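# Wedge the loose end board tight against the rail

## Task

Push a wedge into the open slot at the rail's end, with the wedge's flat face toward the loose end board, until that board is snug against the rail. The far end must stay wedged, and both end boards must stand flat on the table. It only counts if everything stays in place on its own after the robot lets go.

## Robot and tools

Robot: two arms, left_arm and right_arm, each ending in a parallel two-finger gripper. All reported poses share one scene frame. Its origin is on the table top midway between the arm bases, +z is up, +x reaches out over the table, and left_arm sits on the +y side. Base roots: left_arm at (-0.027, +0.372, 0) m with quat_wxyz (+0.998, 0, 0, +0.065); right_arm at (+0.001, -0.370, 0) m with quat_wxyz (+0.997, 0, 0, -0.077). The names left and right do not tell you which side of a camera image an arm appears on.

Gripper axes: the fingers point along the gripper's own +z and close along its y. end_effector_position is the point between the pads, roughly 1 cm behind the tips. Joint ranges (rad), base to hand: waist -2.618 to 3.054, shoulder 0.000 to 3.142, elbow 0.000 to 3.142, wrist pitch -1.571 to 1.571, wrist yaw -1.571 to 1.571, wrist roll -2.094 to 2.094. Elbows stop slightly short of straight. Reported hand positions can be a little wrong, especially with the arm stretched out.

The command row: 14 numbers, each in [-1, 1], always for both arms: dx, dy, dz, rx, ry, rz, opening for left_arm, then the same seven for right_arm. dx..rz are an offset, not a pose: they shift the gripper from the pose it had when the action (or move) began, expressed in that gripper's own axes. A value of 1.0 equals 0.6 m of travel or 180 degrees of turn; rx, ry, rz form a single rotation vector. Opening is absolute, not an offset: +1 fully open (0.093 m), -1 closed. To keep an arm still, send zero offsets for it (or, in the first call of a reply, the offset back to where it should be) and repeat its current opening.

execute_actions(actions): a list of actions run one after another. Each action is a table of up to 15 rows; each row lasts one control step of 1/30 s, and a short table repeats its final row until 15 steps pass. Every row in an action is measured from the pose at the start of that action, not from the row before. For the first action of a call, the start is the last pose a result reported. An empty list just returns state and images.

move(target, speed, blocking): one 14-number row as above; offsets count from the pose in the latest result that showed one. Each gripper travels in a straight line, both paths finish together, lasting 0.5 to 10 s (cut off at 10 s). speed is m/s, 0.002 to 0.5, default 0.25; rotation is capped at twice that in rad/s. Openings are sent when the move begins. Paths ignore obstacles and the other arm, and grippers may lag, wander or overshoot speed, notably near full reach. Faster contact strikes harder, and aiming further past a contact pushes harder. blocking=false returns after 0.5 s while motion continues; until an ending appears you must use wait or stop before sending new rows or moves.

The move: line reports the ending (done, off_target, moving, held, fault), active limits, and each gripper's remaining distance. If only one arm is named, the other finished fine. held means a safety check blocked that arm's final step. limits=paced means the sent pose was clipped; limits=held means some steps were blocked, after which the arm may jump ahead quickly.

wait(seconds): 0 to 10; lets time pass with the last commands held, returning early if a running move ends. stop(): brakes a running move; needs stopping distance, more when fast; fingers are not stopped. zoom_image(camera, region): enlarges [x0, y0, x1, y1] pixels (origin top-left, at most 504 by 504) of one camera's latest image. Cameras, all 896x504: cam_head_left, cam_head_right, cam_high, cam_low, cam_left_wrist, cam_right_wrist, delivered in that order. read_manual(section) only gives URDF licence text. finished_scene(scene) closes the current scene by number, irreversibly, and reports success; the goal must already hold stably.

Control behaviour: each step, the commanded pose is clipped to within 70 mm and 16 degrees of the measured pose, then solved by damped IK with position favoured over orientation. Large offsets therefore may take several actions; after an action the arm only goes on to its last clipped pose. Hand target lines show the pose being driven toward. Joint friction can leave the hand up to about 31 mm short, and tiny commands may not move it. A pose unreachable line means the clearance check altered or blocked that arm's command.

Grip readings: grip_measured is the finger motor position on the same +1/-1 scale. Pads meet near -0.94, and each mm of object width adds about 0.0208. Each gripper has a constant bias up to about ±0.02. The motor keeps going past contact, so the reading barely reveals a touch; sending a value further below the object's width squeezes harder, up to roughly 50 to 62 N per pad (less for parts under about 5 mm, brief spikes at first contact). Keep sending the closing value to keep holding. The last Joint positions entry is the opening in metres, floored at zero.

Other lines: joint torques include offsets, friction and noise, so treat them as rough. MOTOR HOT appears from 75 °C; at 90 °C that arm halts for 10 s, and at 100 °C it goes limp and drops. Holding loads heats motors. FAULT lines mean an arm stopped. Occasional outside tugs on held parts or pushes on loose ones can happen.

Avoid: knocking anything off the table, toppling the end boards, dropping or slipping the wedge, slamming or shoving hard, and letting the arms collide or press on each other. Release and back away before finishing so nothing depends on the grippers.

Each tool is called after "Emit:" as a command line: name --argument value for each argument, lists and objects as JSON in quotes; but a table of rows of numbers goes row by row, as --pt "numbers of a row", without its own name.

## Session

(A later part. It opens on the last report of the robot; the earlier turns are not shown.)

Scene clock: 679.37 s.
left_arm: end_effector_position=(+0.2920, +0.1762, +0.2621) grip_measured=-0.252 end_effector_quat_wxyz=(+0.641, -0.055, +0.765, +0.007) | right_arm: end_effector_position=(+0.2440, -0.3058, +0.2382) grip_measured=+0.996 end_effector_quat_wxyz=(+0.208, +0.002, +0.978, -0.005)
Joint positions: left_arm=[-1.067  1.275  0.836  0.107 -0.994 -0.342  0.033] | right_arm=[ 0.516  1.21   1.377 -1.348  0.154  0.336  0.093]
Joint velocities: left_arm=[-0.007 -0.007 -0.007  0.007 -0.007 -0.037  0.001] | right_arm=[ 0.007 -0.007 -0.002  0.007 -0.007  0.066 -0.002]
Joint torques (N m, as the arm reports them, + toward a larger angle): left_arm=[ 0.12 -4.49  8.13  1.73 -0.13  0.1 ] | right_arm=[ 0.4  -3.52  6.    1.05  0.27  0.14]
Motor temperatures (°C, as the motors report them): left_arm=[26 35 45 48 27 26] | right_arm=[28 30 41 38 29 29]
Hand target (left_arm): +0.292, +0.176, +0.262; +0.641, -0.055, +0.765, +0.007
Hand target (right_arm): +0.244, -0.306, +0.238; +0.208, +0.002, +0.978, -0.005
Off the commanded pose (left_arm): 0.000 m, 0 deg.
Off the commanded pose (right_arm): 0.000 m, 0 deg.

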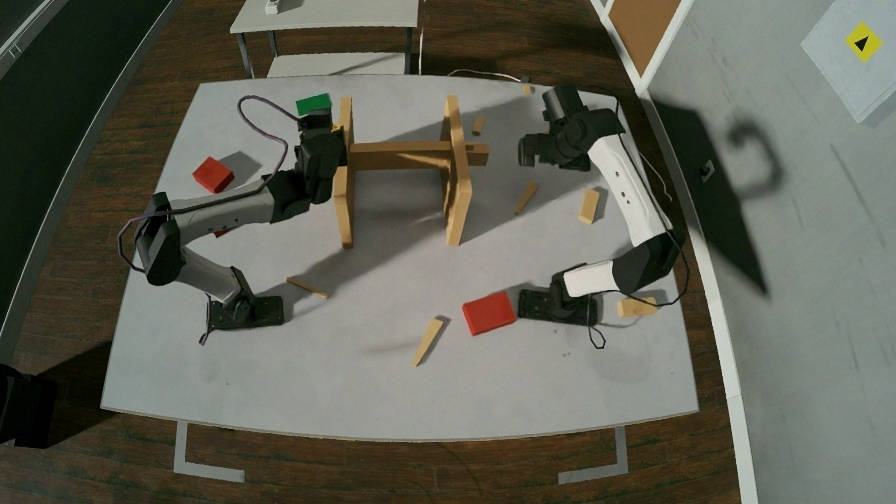

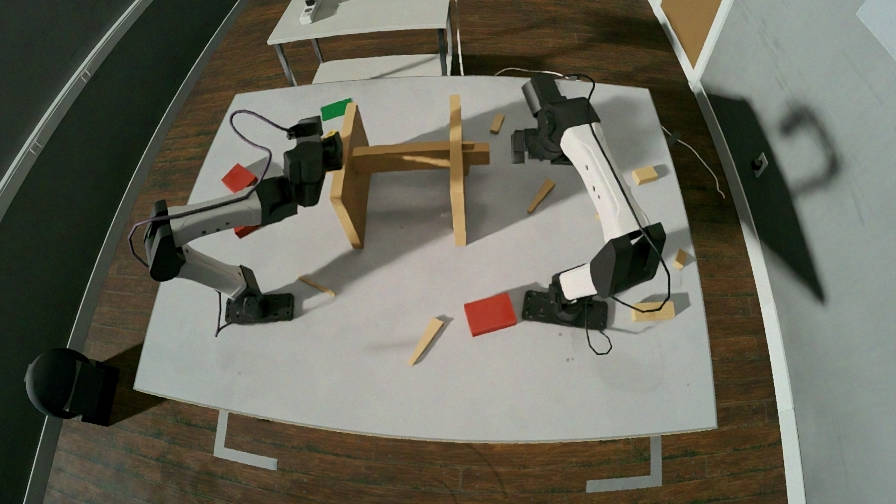

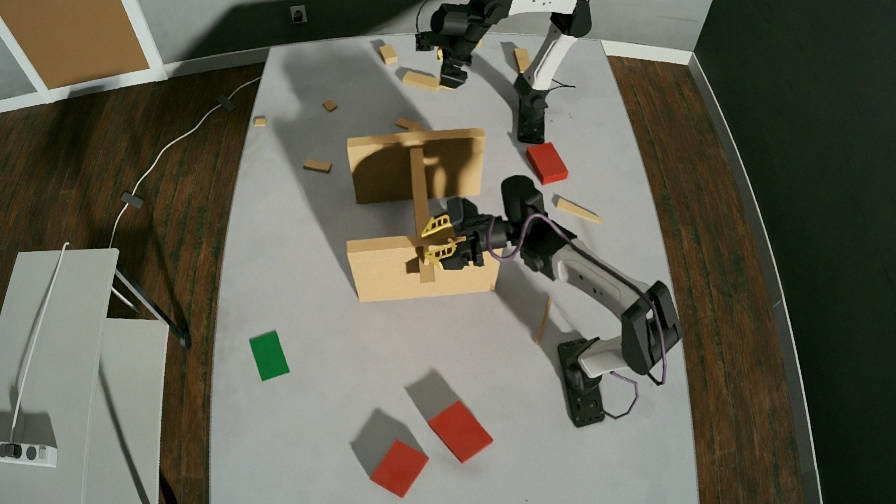

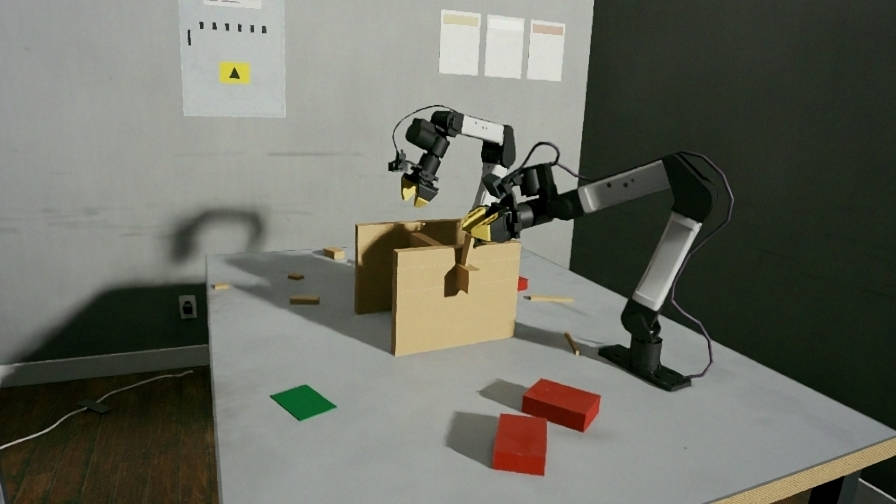

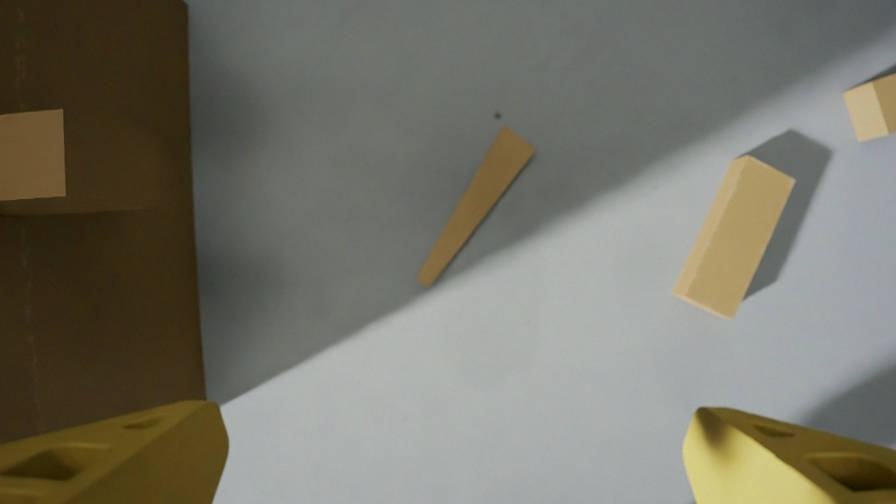

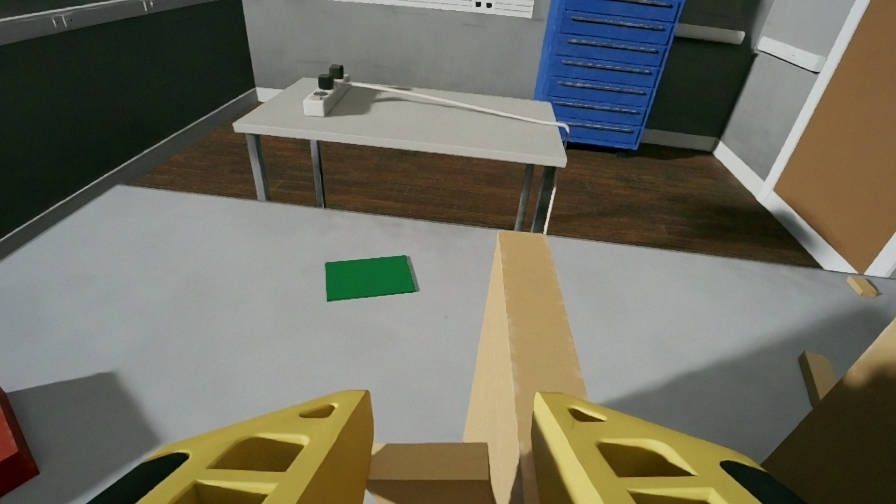

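Emit:
move --target '[-0.0573, -0.0035, -0.0437, 0, 0, 0, -0.25, 0, 0, 0, 0, 0, 0, 1]' --speed 0.06

Scene clock: 739.47 s.
left_arm: end_effector_position=(+0.2759, +0.1757, +0.2861) grip_measured=-0.252 end_effector_quat_wxyz=(+0.634, -0.045, +0.772, +0.022) | right_arm: end_effector_position=(+0.2440, -0.3058, +0.2382) grip_measured=+0.996 end_effector_quat_wxyz=(+0.208, +0.002, +0.978, -0.005)
Joint positions: left_arm=[-1.122  1.237  0.937 -0.102 -1.049 -0.376  0.033] | right_arm=[ 0.516  1.21   1.377 -1.348  0.154  0.336  0.093]
Joint velocities: left_arm=[-0.002 -0.017 -0.027 -0.007 -0.051 -0.007 -0.001] | right_arm=[-0.007  0.002 -0.007 -0.11   0.007 -0.051 -0.   ]
Joint torques (N m, as the arm reports them, + toward a larger angle): left_arm=[-0.63 -5.63  9.88  1.63 -0.24 -0.03] | right_arm=[ 0.41 -3.53  6.    1.05  0.27  0.15]
Motor temperatures (°C, as the motors report them): left_arm=[26 36 47 47 27 26] | right_arm=[28 30 42 38 29 29]
Hand target (left_arm): +0.272, +0.175, +0.300; +0.641, -0.055, +0.765, +0.007
Hand target (right_arm): +0.244, -0.306, +0.238; +0.208, +0.002, +0.978, -0.005
Off the commanded pose (left_arm): 0.015 m, 2 deg.
Off the commanded pose (right_arm): 0.000 m, 0 deg.
move: off_target (left_arm)

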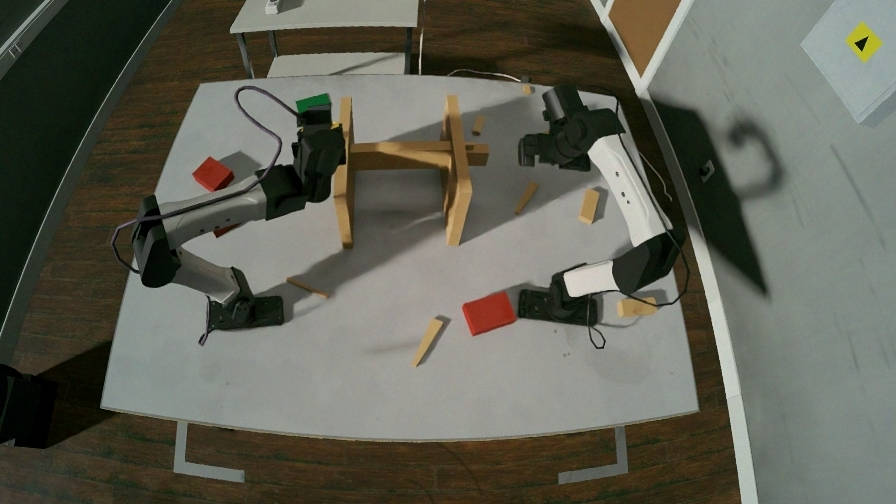

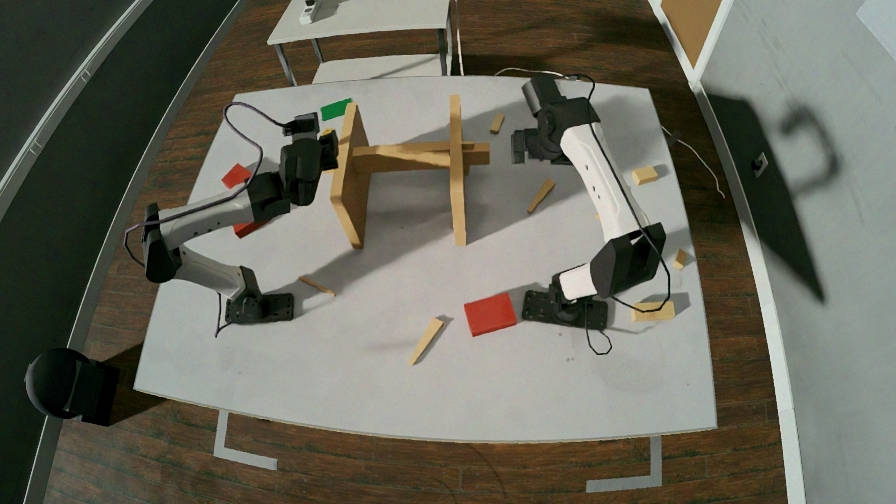

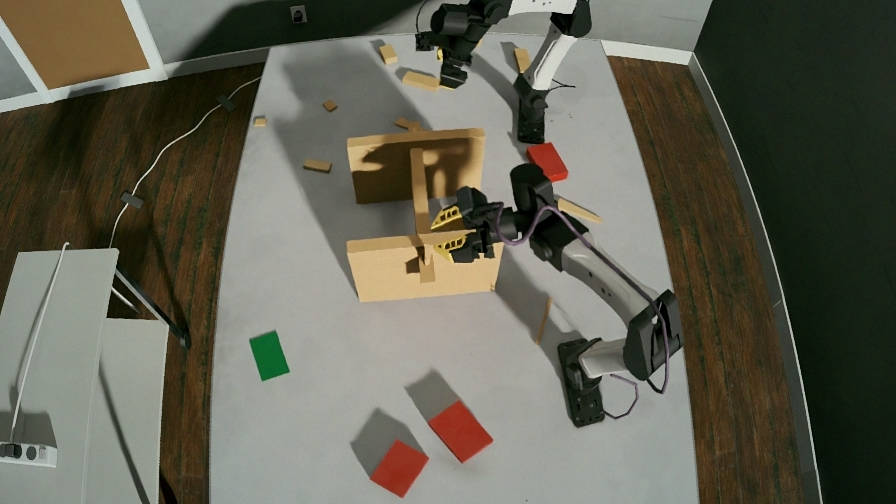

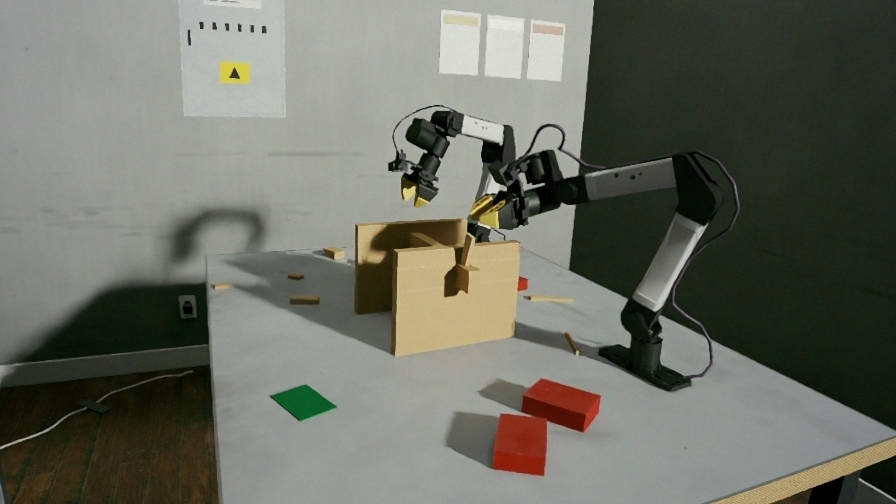

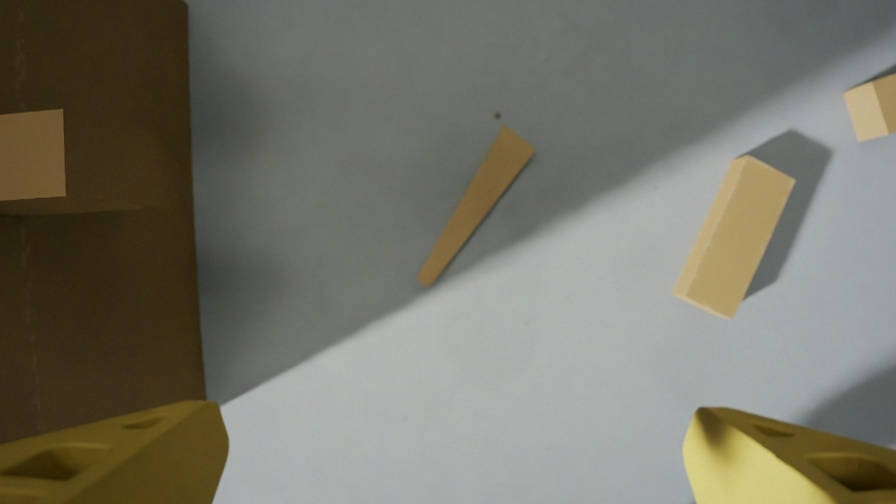

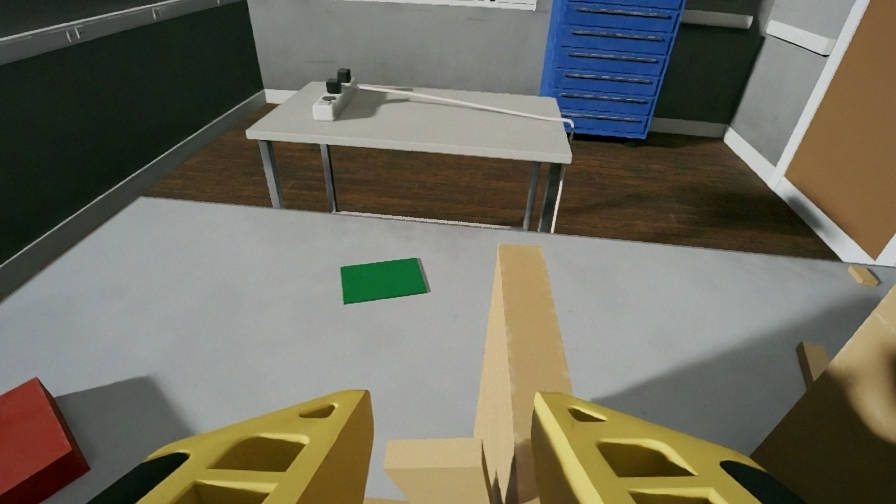

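Emit:
move --target '[-0.0107, 0.111, 0.0501, 0.2074, 0.4174, -0.1607, -1, 0, 0, 0, 0, 0, 0, 1]' --speed 0.25

Scene clock: 758.77 s.
left_arm: end_effector_position=(+0.2951, +0.2424, +0.2850) grip_measured=-1.000 end_effector_quat_wxyz=(+0.030, -0.048, +0.915, -0.399) | right_arm: end_effector_position=(+0.2440, -0.3058, +0.2382) grip_measured=+0.996 end_effector_quat_wxyz=(+0.208, +0.002, +0.978, -0.005)
Joint positions: left_arm=[-0.155  1.733  1.894 -1.57   0.811 -0.199  0.   ] | right_arm=[ 0.516  1.21   1.377 -1.348  0.154  0.336  0.093]
Joint velocities: left_arm=[-0.022  0.007  0.002  0.037 -0.066 -0.007  0.   ] | right_arm=[ 0.007 -0.027 -0.002  0.066 -0.022  0.022  0.001]
Joint torques (N m, as the arm reports them, + toward a larger angle): left_arm=[ 0.96 -6.82  7.96  0.53  0.42  0.26] | right_arm=[ 0.41 -3.53  6.    1.05  0.27  0.14]
Motor temperatures (°C, as the motors report them): left_arm=[27 36 49 46 27 26] | right_arm=[28 30 42 38 29 29]
Hand target (left_arm): +0.296, +0.244, +0.289; +0.034, -0.048, +0.913, -0.404
Hand target (right_arm): +0.244, -0.306, +0.238; +0.208, +0.002, +0.978, -0.005
Off the commanded pose (left_arm): 0.006 m, 3 deg.
Off the commanded pose (right_arm): 0.000 m, 0 deg.
joint sent to its limit (left arm) — the command would take joint 4 (wrist pitch) past its lower limit, so that joint was sent only as far as its limit.
move: off_target (left_arm)

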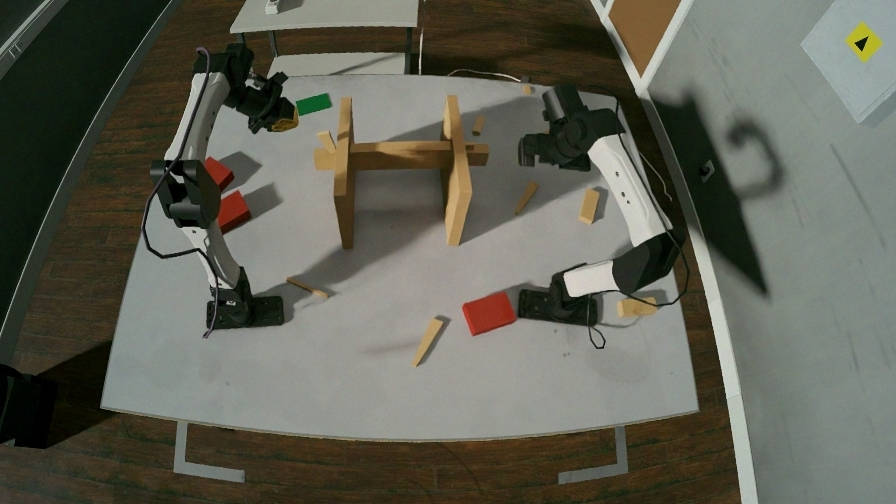

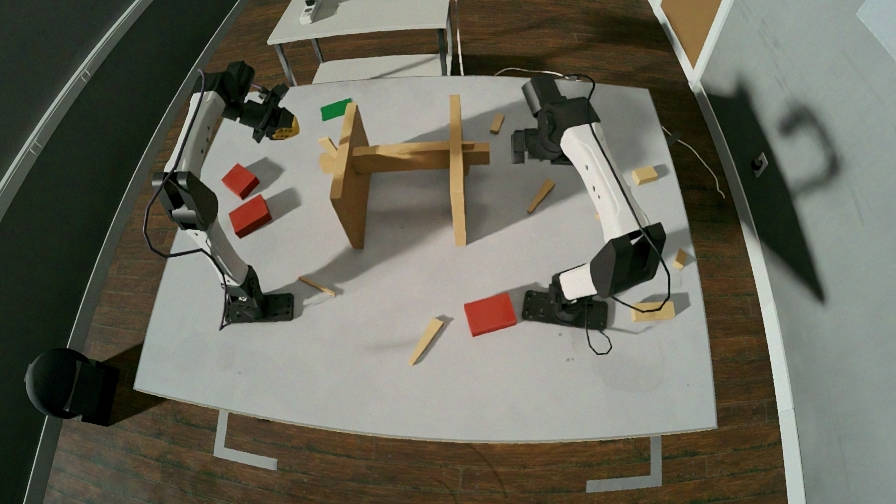

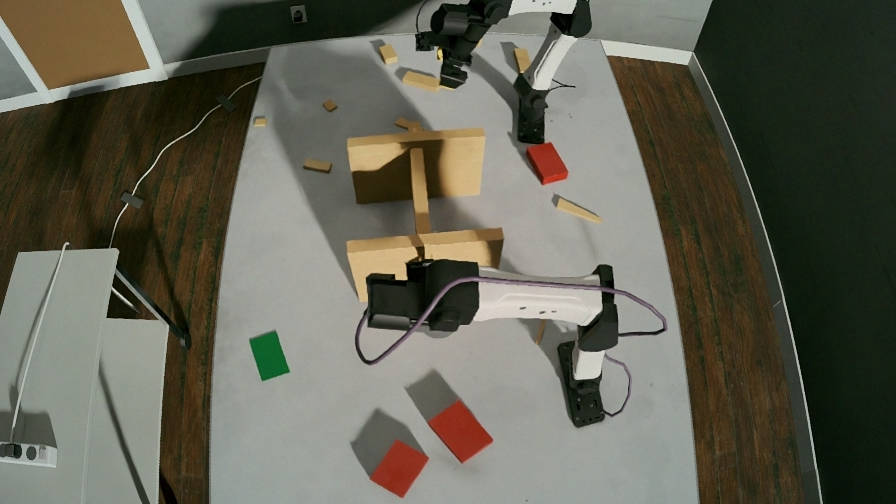

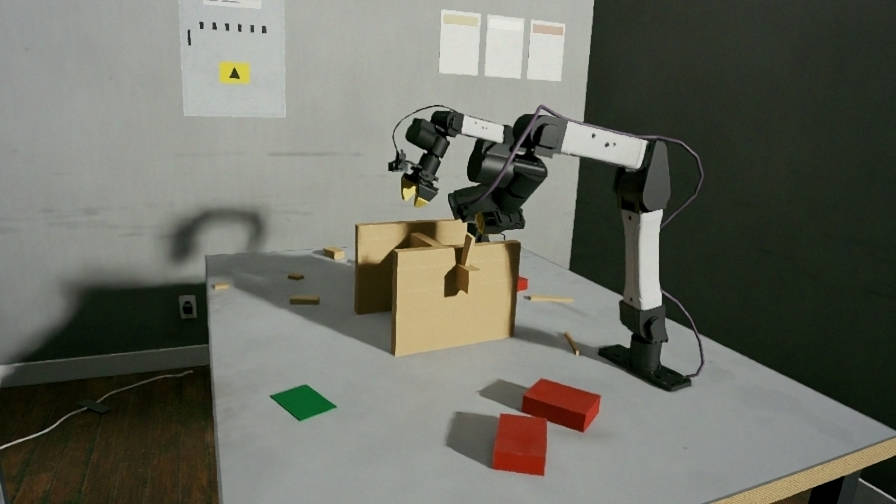

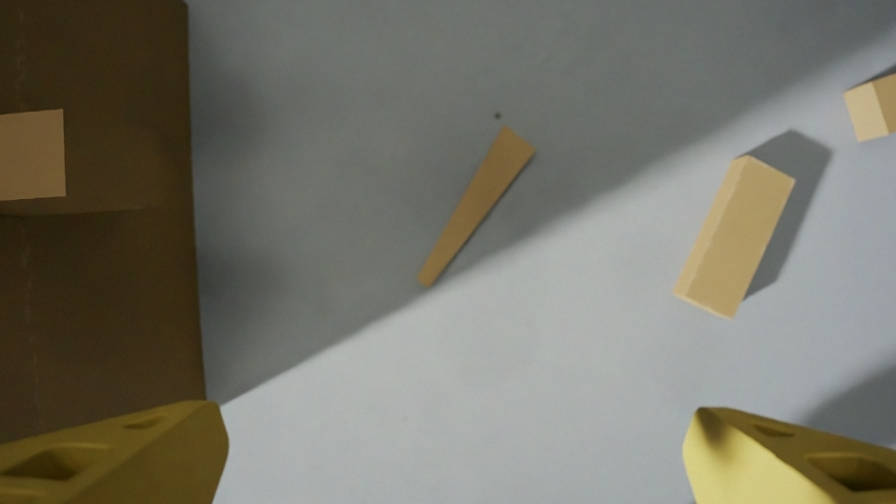

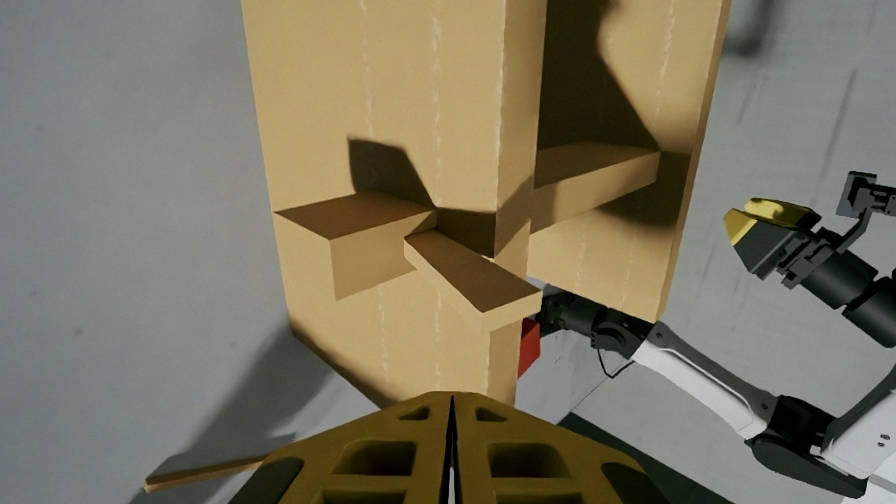

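Emit:
move --target '[0.0197, 0.0112, 0.0982, -0.012, 0.0122, 0.0044, -1, 0, 0, 0, 0, 0, 0, 1]' --speed 0.06

Scene clock: 791.60 s.
left_arm: end_effector_position=(+0.2915, +0.2067, +0.2333) grip_measured=-1.000 end_effector_quat_wxyz=(+0.001, -0.042, +0.924, -0.379) | right_arm: end_effector_position=(+0.2440, -0.3058, +0.2382) grip_measured=+0.996 end_effector_quat_wxyz=(+0.208, +0.002, +0.978, -0.005)
Joint positions: left_arm=[-0.281  1.706  1.669 -1.342  0.759 -0.318  0.   ] | right_arm=[ 0.516  1.21   1.377 -1.348  0.154  0.336  0.093]
Joint velocities: left_arm=[ 0.007 -0.007 -0.017 -0.037 -0.007 -0.037  0.   ] | right_arm=[-0.007  0.002  0.002 -0.007 -0.051 -0.022  0.002]
Joint torques (N m, as the arm reports them, + toward a larger angle): left_arm=[-0.47 -9.38  5.9   0.89  0.34  0.02] | right_arm=[ 0.4  -3.53  6.    1.05  0.26  0.15]
Motor temperatures (°C, as the motors report them): left_arm=[27 39 48 42 27 26] | right_arm=[28 30 42 38 29 29]
Hand target (left_arm): +0.289, +0.204, +0.238; +0.013, -0.035, +0.924, -0.381
Hand target (right_arm): +0.244, -0.306, +0.238; +0.208, +0.002, +0.978, -0.005
Off the commanded pose (left_arm): 0.008 m, 2 deg.
Off the commanded pose (right_arm): 0.000 m, 0 deg.
move: done

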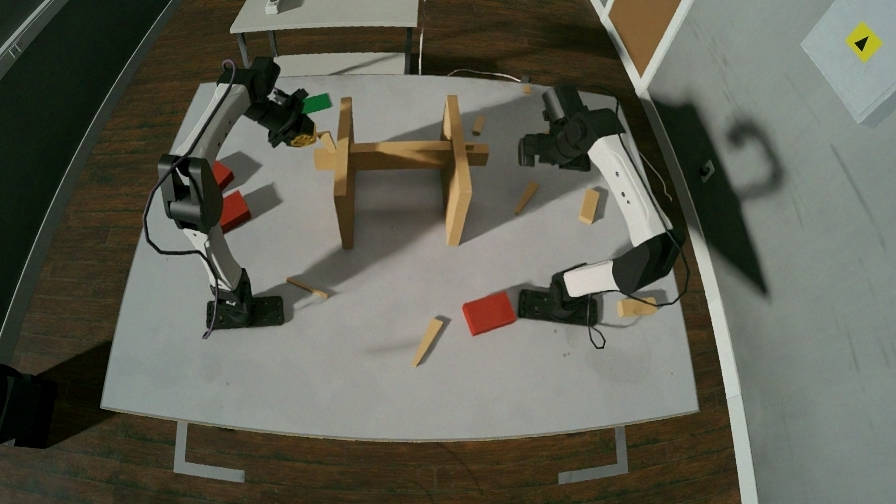

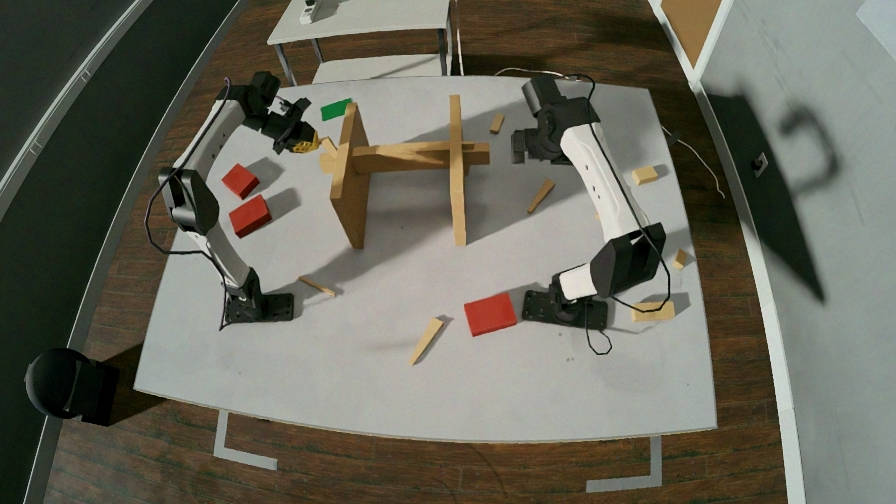

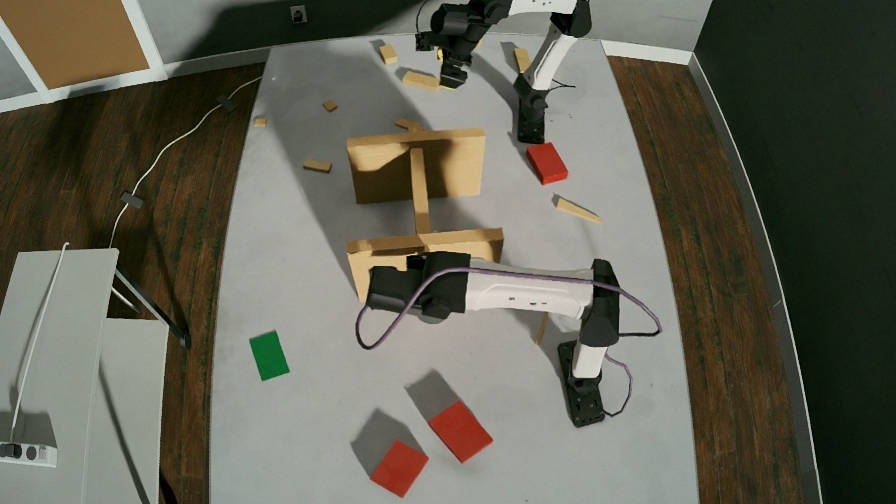

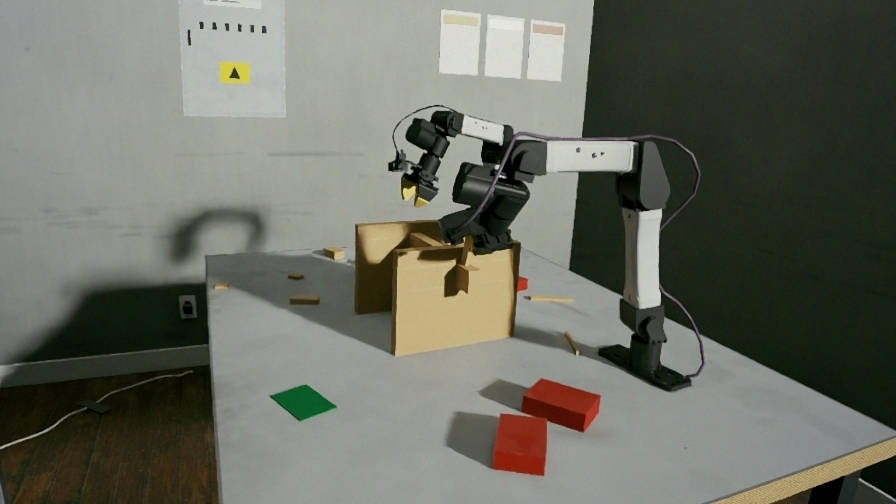

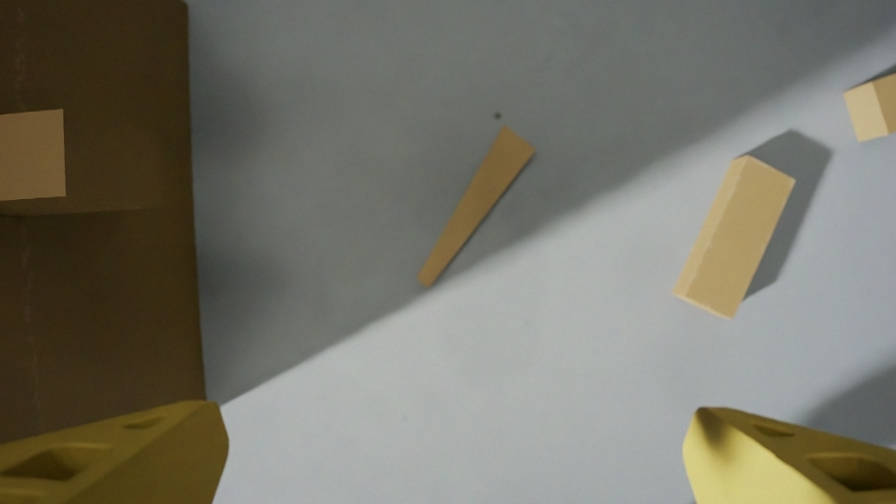

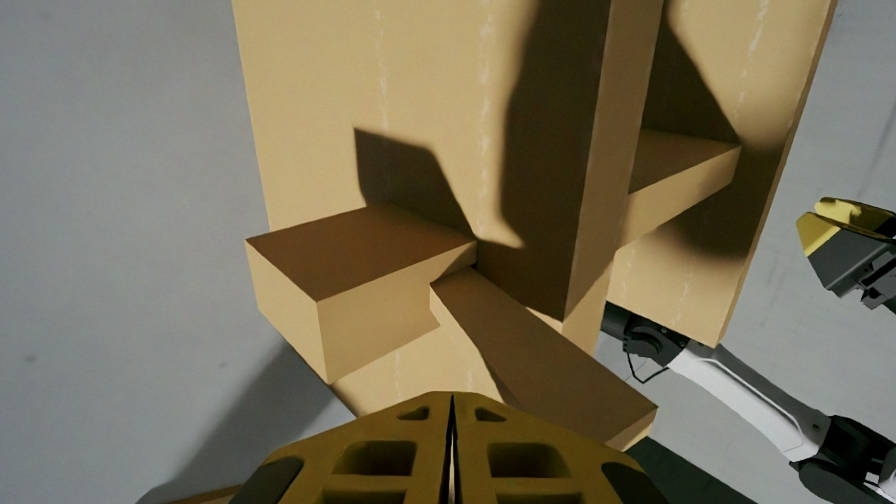

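Emit:
move --target '[-0.0067, -0.026, 0.0257, 0, 0, 0, -1, 0, 0, 0, 0, 0, 0, 1]' --speed 0.015

Scene clock: 813.20 s.
left_arm: end_effector_position=(+0.2905, +0.1910, +0.2336) grip_measured=-1.000 end_effector_quat_wxyz=(-0.004, -0.046, +0.925, -0.378) | right_arm: end_effector_position=(+0.2440, -0.3058, +0.2382) grip_measured=+0.996 end_effector_quat_wxyz=(+0.208, +0.002, +0.978, -0.005)
Joint positions: left_arm=[-0.331  1.706  1.669 -1.305  0.748 -0.39   0.   ] | right_arm=[ 0.516  1.21   1.377 -1.348  0.154  0.336  0.093]
Joint velocities: left_arm=[-0.022  0.007  0.007  0.066 -0.037 -0.022  0.   ] | right_arm=[-0.022 -0.022  0.002 -0.037  0.007 -0.066  0.   ]
Joint torques (N m, as the arm reports them, + toward a larger angle): left_arm=[-0.64 -5.82  8.57  1.01  0.32  0.05] | right_arm=[ 0.4  -3.53  5.99  1.05  0.27  0.15]
Motor temperatures (°C, as the motors report them): left_arm=[27 43 46 42 27 26] | right_arm=[28 30 42 38 29 29]
Hand target (left_arm): +0.297, +0.186, +0.233; +0.001, -0.042, +0.925, -0.379
Hand target (right_arm): +0.244, -0.306, +0.238; +0.208, +0.002, +0.978, -0.005
Off the commanded pose (left_arm): 0.009 m, 1 deg.
Off the commanded pose (right_arm): 0.000 m, 0 deg.
move: done

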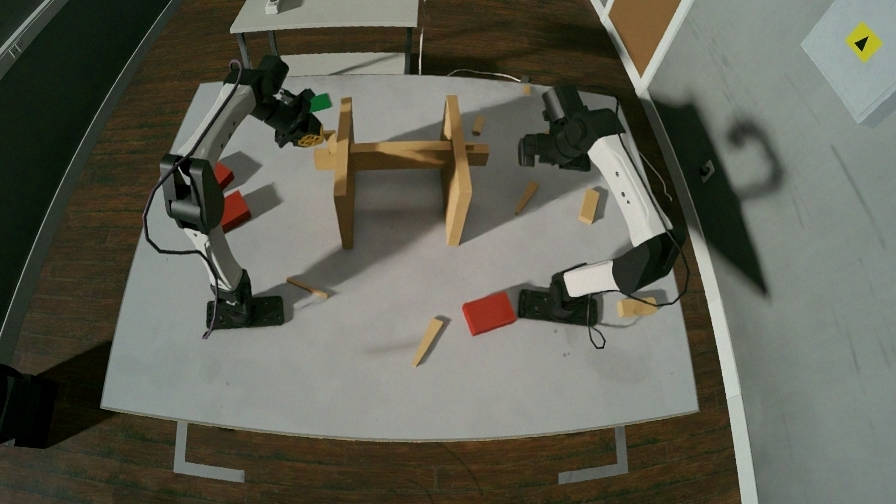

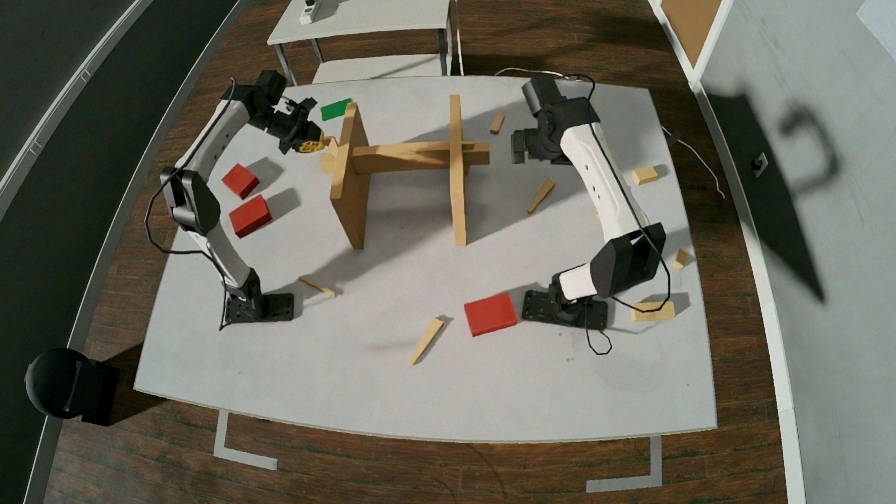

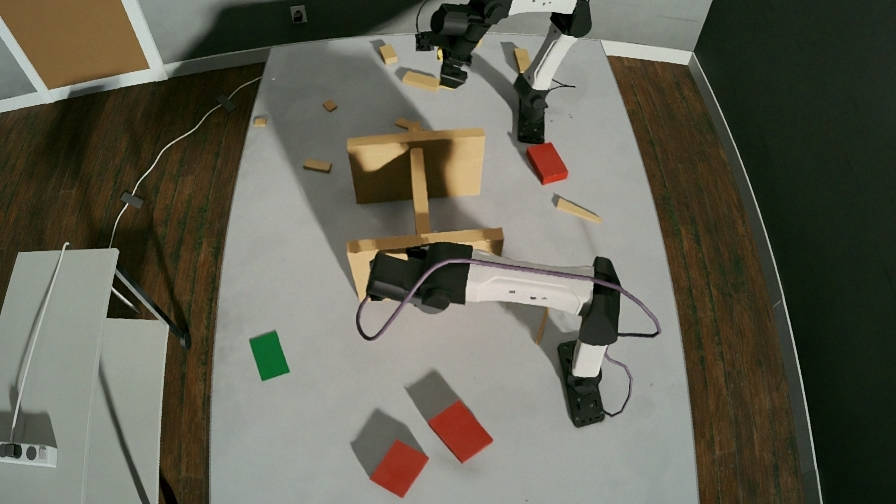

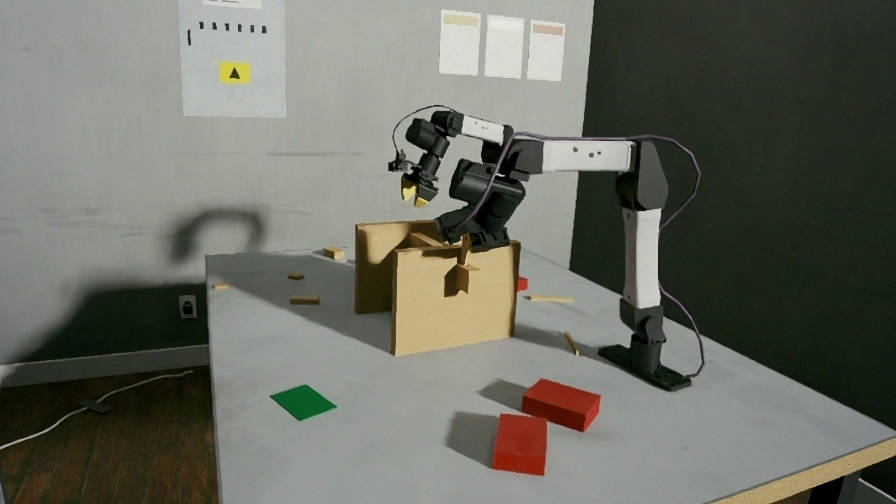

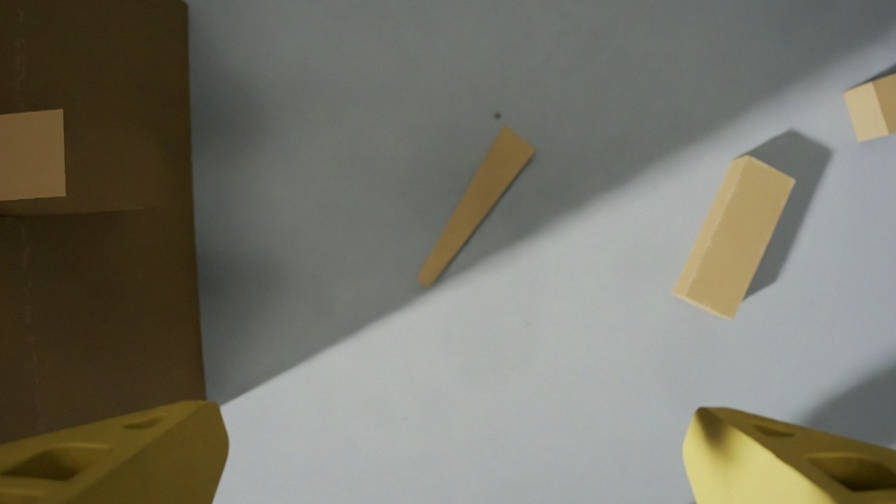

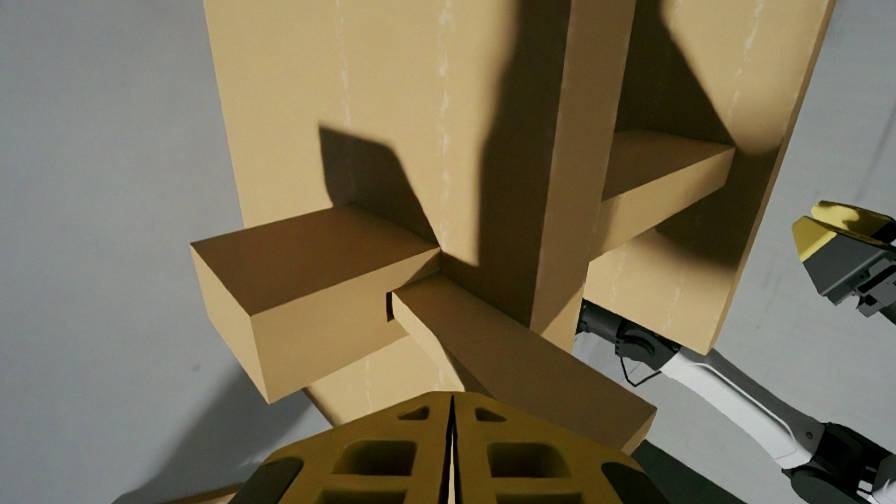

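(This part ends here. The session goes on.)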